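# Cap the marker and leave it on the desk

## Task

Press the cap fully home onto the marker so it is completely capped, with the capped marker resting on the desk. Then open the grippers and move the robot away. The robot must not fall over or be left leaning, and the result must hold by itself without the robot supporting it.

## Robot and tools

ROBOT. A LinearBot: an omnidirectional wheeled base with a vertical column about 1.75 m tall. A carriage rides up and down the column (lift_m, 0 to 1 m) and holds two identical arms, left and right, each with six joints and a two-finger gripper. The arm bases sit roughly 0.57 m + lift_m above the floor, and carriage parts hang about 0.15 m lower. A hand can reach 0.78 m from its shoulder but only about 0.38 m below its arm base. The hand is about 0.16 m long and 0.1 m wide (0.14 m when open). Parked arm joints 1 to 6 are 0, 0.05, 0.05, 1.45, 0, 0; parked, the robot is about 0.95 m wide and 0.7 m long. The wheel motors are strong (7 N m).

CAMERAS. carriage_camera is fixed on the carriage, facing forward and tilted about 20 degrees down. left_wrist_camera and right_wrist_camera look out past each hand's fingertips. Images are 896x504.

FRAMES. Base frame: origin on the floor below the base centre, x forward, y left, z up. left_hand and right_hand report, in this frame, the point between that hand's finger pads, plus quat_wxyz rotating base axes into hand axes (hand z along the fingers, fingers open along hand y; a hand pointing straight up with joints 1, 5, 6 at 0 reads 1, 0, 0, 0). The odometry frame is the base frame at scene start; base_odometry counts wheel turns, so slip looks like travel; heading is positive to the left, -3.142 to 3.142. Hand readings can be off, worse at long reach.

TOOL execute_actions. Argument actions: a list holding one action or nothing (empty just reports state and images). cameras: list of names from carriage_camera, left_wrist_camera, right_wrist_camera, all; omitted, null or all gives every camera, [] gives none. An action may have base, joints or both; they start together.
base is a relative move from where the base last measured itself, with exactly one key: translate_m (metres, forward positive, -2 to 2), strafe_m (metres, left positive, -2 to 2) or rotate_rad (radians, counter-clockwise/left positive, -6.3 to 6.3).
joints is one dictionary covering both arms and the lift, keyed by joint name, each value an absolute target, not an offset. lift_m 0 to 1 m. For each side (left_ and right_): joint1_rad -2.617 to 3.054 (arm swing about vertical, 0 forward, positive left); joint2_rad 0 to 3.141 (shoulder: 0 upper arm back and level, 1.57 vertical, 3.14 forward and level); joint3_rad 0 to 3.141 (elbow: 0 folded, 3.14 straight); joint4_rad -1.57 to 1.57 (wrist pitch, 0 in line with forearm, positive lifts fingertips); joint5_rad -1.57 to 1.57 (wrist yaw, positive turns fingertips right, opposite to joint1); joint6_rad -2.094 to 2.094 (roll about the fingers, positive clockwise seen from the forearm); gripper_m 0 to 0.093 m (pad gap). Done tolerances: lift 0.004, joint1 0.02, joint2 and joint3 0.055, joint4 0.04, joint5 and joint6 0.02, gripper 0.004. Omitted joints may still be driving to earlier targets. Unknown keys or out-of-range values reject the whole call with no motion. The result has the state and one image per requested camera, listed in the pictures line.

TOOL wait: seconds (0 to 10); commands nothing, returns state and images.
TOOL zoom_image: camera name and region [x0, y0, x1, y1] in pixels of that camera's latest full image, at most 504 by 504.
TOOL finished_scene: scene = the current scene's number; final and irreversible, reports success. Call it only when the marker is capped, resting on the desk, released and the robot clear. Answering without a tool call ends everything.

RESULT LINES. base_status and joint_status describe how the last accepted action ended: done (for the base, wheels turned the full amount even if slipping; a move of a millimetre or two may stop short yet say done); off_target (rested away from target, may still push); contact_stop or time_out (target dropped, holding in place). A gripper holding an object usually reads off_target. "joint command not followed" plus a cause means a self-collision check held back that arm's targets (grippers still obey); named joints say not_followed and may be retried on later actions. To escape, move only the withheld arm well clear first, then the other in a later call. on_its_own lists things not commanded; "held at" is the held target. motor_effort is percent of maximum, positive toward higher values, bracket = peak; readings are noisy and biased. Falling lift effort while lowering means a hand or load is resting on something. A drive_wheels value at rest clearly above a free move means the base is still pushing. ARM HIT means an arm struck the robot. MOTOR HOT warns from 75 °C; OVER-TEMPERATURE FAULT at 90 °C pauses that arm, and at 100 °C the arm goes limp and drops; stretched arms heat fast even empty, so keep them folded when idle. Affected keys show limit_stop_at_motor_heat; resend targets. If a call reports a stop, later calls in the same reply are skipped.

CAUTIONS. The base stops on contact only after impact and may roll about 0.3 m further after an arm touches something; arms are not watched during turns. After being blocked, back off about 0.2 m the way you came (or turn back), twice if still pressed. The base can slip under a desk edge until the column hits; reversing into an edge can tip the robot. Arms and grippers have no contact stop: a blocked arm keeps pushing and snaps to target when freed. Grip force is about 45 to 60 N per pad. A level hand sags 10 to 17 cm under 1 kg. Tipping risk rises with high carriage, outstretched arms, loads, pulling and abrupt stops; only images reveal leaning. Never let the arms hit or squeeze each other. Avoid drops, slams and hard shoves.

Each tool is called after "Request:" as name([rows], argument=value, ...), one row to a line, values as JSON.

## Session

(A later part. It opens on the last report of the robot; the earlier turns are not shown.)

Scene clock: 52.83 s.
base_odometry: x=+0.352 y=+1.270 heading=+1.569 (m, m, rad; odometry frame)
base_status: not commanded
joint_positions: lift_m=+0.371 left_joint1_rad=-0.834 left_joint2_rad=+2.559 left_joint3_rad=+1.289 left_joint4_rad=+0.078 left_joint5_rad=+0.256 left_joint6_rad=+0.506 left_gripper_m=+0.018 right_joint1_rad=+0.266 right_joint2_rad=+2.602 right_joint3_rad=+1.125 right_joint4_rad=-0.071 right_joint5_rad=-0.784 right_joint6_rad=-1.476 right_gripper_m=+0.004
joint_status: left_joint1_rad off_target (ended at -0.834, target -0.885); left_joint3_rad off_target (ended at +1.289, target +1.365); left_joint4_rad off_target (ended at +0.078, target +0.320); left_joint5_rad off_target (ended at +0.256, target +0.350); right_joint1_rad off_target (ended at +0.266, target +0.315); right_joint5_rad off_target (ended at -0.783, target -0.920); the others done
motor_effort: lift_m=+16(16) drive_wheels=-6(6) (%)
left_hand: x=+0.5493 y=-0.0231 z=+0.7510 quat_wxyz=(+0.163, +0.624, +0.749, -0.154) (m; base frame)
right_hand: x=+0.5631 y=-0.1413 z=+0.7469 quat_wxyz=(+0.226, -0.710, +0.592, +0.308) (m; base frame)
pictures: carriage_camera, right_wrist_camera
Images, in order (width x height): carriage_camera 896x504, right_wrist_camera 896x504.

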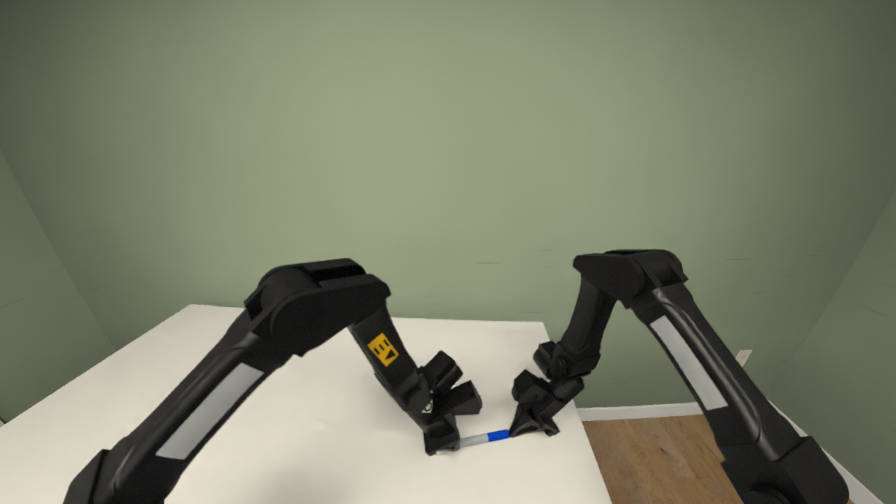

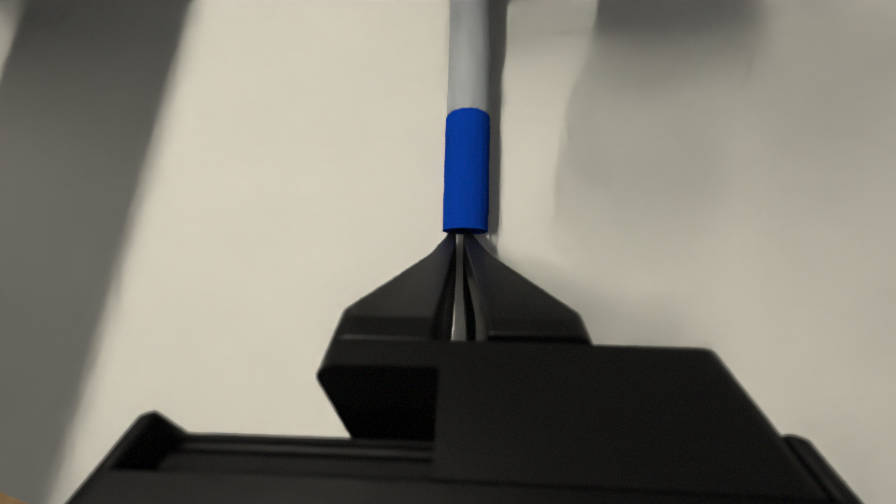

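Request:
execute_actions([
  {"joints": {"right_joint1_rad": 0.352, "right_joint2_rad": 2.615, "right_joint4_rad": -0.015, "right_joint5_rad": -1.025, "left_joint1_rad": -0.922, "left_joint2_rad": 2.48, "left_joint3_rad": 1.42, "left_joint4_rad": 0.51, "left_joint5_rad": 0.42}},
], cameras=["carriage_camera", "right_wrist_camera"])

Request:
zoom_image(camera="carriage_camera", region=[455, 420, 515, 455])

Scene clock: 53.93 s.
base_odometry: x=+0.352 y=+1.270 heading=+1.569 (m, m, rad; odometry frame)
base_status: not commanded
joint_positions: lift_m=+0.371 left_joint1_rad=-0.843 left_joint2_rad=+2.553 left_joint3_rad=+1.299 left_joint4_rad=+0.059 left_joint5_rad=+0.244 left_joint6_rad=+0.499 left_gripper_m=+0.018 right_joint1_rad=+0.271 right_joint2_rad=+2.602 right_joint3_rad=+1.125 right_joint4_rad=-0.070 right_joint5_rad=-0.787 right_joint6_rad=-1.476 right_gripper_m=+0.004
joint_status: left_joint1_rad off_target (ended at -0.843, target -0.922); left_joint2_rad off_target (ended at +2.554, target +2.480); left_joint3_rad off_target (ended at +1.299, target +1.420); left_joint4_rad off_target (ended at +0.059, target +0.510); left_joint5_rad off_target (ended at +0.244, target +0.420); right_joint1_rad off_target (ended at +0.271, target +0.352); right_joint4_rad off_target (ended at -0.070, target -0.015); right_joint5_rad off_target (ended at -0.786, target -1.025); the others done
motor_effort: lift_m=+16(16) drive_wheels=-7(7) (%)
left_hand: x=+0.5489 y=-0.0260 z=+0.7537 quat_wxyz=(+0.162, +0.624, +0.749, -0.150) (m; base frame)
right_hand: x=+0.5620 y=-0.1394 z=+0.7473 quat_wxyz=(+0.226, -0.711, +0.590, +0.310) (m; base frame)
pictures: carriage_camera, right_wrist_camera
Images, in order (width x height): carriage_camera 896x504, right_wrist_camera 896x504.

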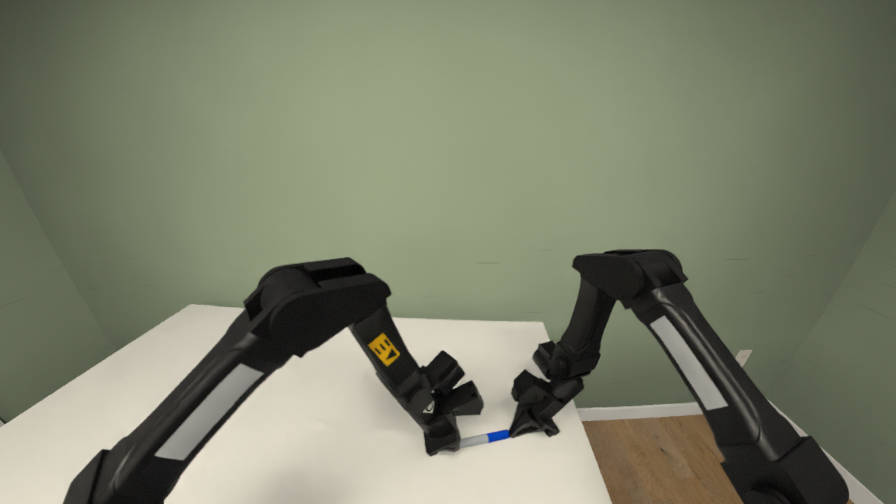

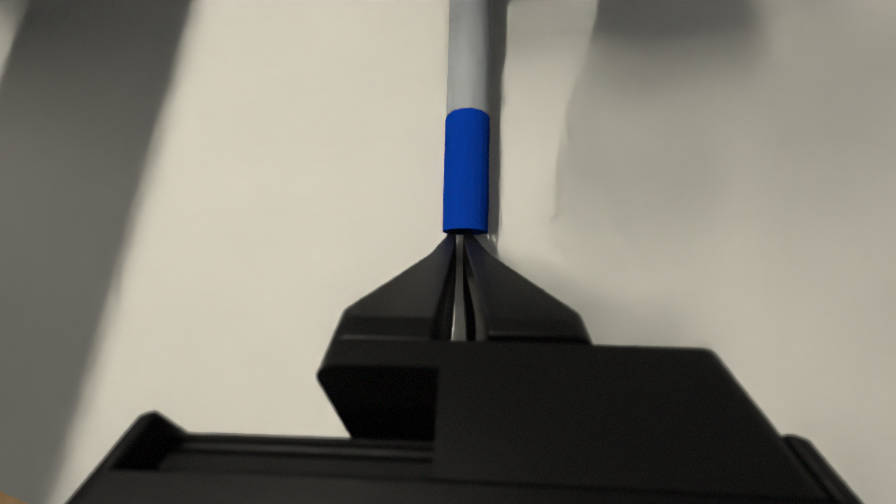

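Region (455, 420, 515, 455) of carriage_camera's 896x504 image, scaled by 8.400, with more detail than that image has; it fills the top 294 rows of this view, and the rest is white.

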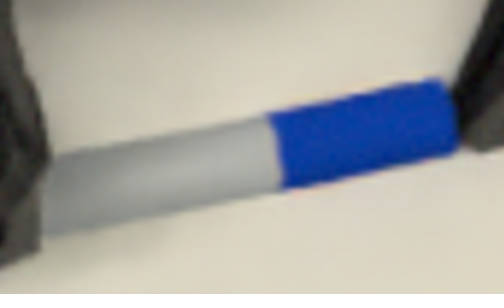

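Request:
execute_actions([
  {"joints": {"right_joint1_rad": 0.22, "right_joint2_rad": 2.59, "right_joint4_rad": -0.07, "right_joint5_rad": -0.79, "left_joint1_rad": -0.83, "left_joint2_rad": 2.56, "left_joint3_rad": 1.29, "left_joint4_rad": 0.10, "left_joint5_rad": 0.255}},
], cameras=[])

Request:
execute_actions([
  {"joints": {"left_gripper_m": 0.05}},
], cameras=[])

Request:
execute_actions([
  {"joints": {"lift_m": 0.45}},
])

Scene clock: 55.13 s.
base_odometry: x=+0.352 y=+1.270 heading=+1.569 (m, m, rad; odometry frame)
base_status: not commanded
joint_positions: lift_m=+0.371 left_joint1_rad=-0.834 left_joint2_rad=+2.575 left_joint3_rad=+1.295 left_joint4_rad=+0.090 left_joint5_rad=+0.246 left_joint6_rad=+0.509 left_gripper_m=+0.018 right_joint1_rad=+0.219 right_joint2_rad=+2.602 right_joint3_rad=+1.125 right_joint4_rad=-0.081 right_joint5_rad=-0.781 right_joint6_rad=-1.476 right_gripper_m=+0.004
joint_status: all done
motor_effort: lift_m=+16(16) drive_wheels=-6(7) (%)
left_hand: x=+0.5513 y=-0.0227 z=+0.7462 quat_wxyz=(+0.166, +0.624, +0.749, -0.149) (m; base frame)
right_hand: x=+0.5706 y=-0.1559 z=+0.7465 quat_wxyz=(+0.228, -0.695, +0.610, +0.304) (m; base frame)
pictures: none
No camera images: the call's "cameras" was empty. Leave "cameras" out to get every camera's image.

Scene clock: 55.73 s.
base_odometry: x=+0.352 y=+1.270 heading=+1.569 (m, m, rad; odometry frame)
base_status: not commanded
joint_positions: lift_m=+0.371 left_joint1_rad=-0.834 left_joint2_rad=+2.575 left_joint3_rad=+1.295 left_joint4_rad=+0.090 left_joint5_rad=+0.247 left_joint6_rad=+0.509 left_gripper_m=+0.050 right_joint1_rad=+0.219 right_joint2_rad=+2.602 right_joint3_rad=+1.125 right_joint4_rad=-0.081 right_joint5_rad=-0.781 right_joint6_rad=-1.476 right_gripper_m=+0.004
joint_status: all done
motor_effort: lift_m=+16(16) drive_wheels=-6(7) (%)
left_hand: x=+0.5513 y=-0.0227 z=+0.7463 quat_wxyz=(+0.166, +0.624, +0.749, -0.150) (m; base frame)
right_hand: x=+0.5706 y=-0.1559 z=+0.7465 quat_wxyz=(+0.228, -0.695, +0.610, +0.304) (m; base frame)
pictures: none
No camera images: the call's "cameras" was empty. Leave "cameras" out to get every camera's image.

Scene clock: 56.60 s.
base_odometry: x=+0.352 y=+1.270 heading=+1.569 (m, m, rad; odometry frame)
base_status: not commanded
joint_positions: lift_m=+0.450 left_joint1_rad=-0.834 left_joint2_rad=+2.569 left_joint3_rad=+1.295 left_joint4_rad=+0.093 left_joint5_rad=+0.251 left_joint6_rad=+0.509 left_gripper_m=+0.050 right_joint1_rad=+0.219 right_joint2_rad=+2.602 right_joint3_rad=+1.125 right_joint4_rad=-0.076 right_joint5_rad=-0.786 right_joint6_rad=-1.476 right_gripper_m=+0.004
joint_status: all done
motor_effort: lift_m=+18(23) drive_wheels=+2(7) (%)
left_hand: x=+0.5522 y=-0.0249 z=+0.8279 quat_wxyz=(+0.170, +0.624, +0.747, -0.152) (m; base frame)
right_hand: x=+0.5714 y=-0.1550 z=+0.8259 quat_wxyz=(+0.232, -0.695, +0.609, +0.305) (m; base frame)
pictures: carriage_camera, left_wrist_camera, right_wrist_camera
Images, in order (width x height): carriage_camera 896x504, left_wrist_camera 896x504, right_wrist_camera 896x504.

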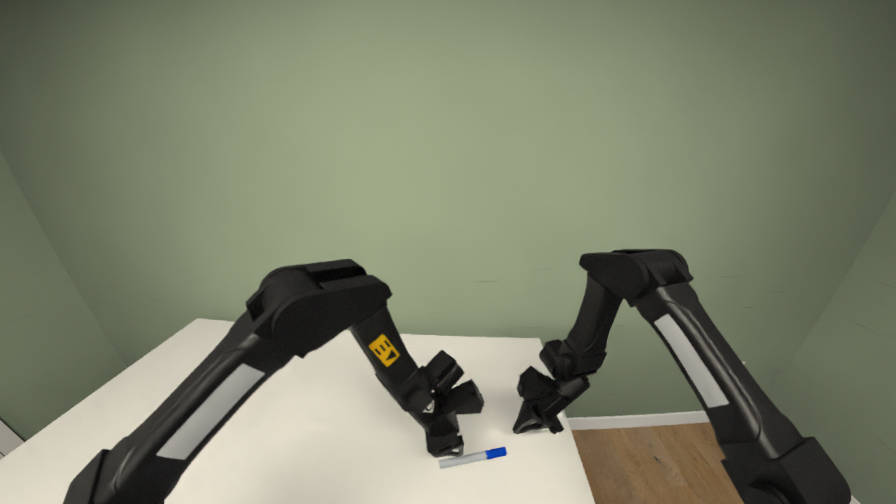

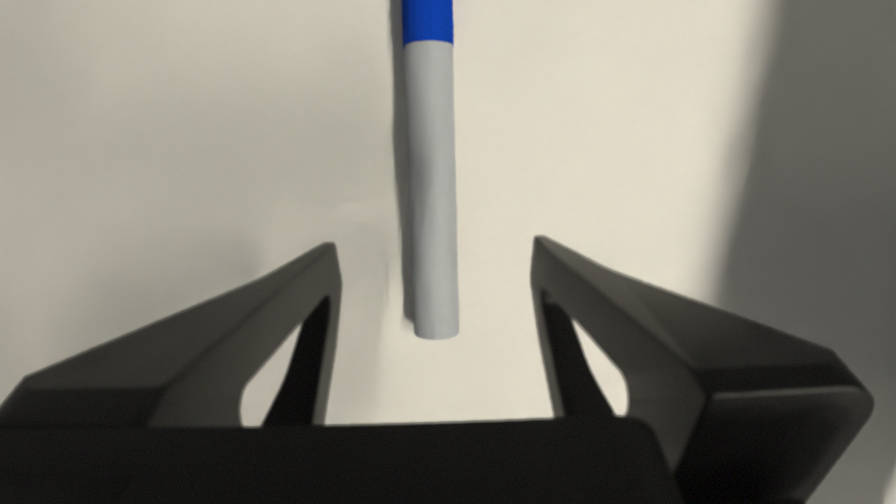

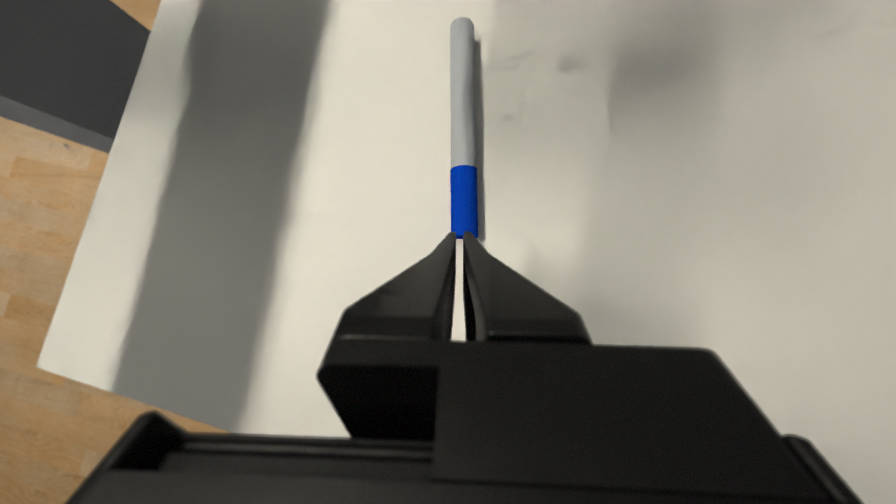

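Request:
zoom_image(camera="left_wrist_camera", region=[380, 0, 480, 90])

Region (380, 0, 480, 90) of left_wrist_camera's 896x504 image, scaled by 5.040, with more detail than that image has; it fills the top 454 rows of this view, and the rest is white.

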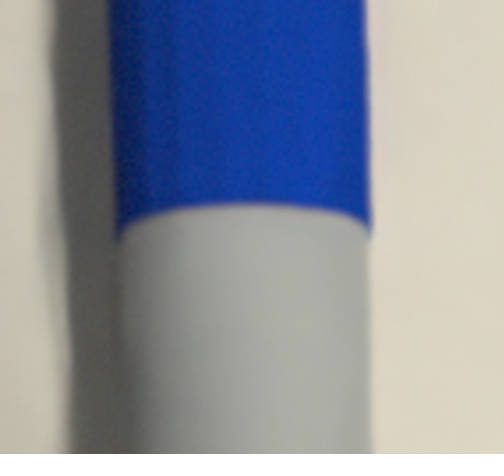

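Request:
execute_actions([
  {"joints": {"left_joint1_rad": -0.3, "left_joint2_rad": 1.8, "left_joint3_rad": 0.9, "right_joint1_rad": 0.0, "right_joint2_rad": 1.8, "right_joint3_rad": 0.9}},
], cameras=["carriage_camera"])

Scene clock: 58.07 s.
base_odometry: x=+0.352 y=+1.270 heading=+1.569 (m, m, rad; odometry frame)
base_status: not commanded
joint_positions: lift_m=+0.450 left_joint1_rad=-0.300 left_joint2_rad=+1.808 left_joint3_rad=+0.914 left_joint4_rad=+0.097 left_joint5_rad=+0.251 left_joint6_rad=+0.509 left_gripper_m=+0.050 right_joint1_rad=-0.007 right_joint2_rad=+1.814 right_joint3_rad=+0.912 right_joint4_rad=-0.067 right_joint5_rad=-0.786 right_joint6_rad=-1.476 right_gripper_m=+0.004
joint_status: all done
motor_effort: lift_m=+19(18) drive_wheels=-7(7) (%)
left_hand: x=+0.6906 y=+0.1721 z=+1.0550 quat_wxyz=(+0.384, +0.405, +0.826, -0.076) (m; base frame)
right_hand: x=+0.6672 y=-0.2270 z=+1.0642 quat_wxyz=(+0.449, -0.676, +0.579, +0.085) (m; base frame)
pictures: carriage_camera
Images, in order (width x height): carriage_camera 896x504.

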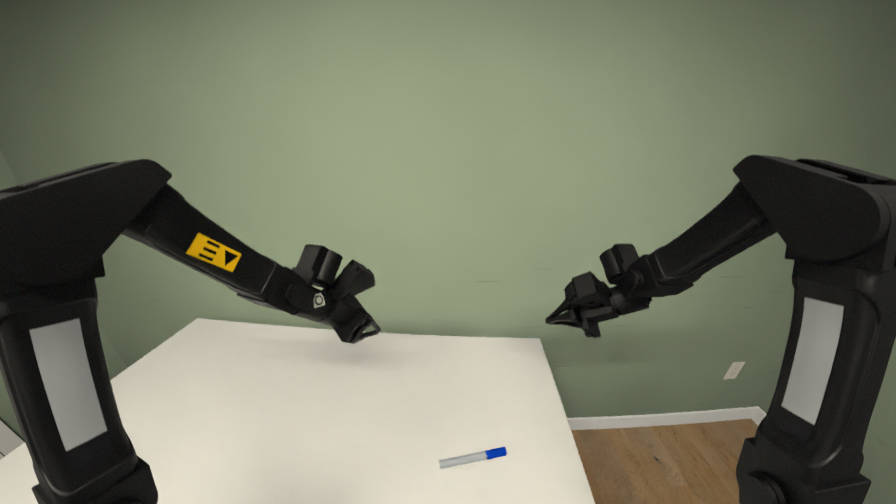

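Request:
finished_scene(scene=1)

The scene is finished: the task was done.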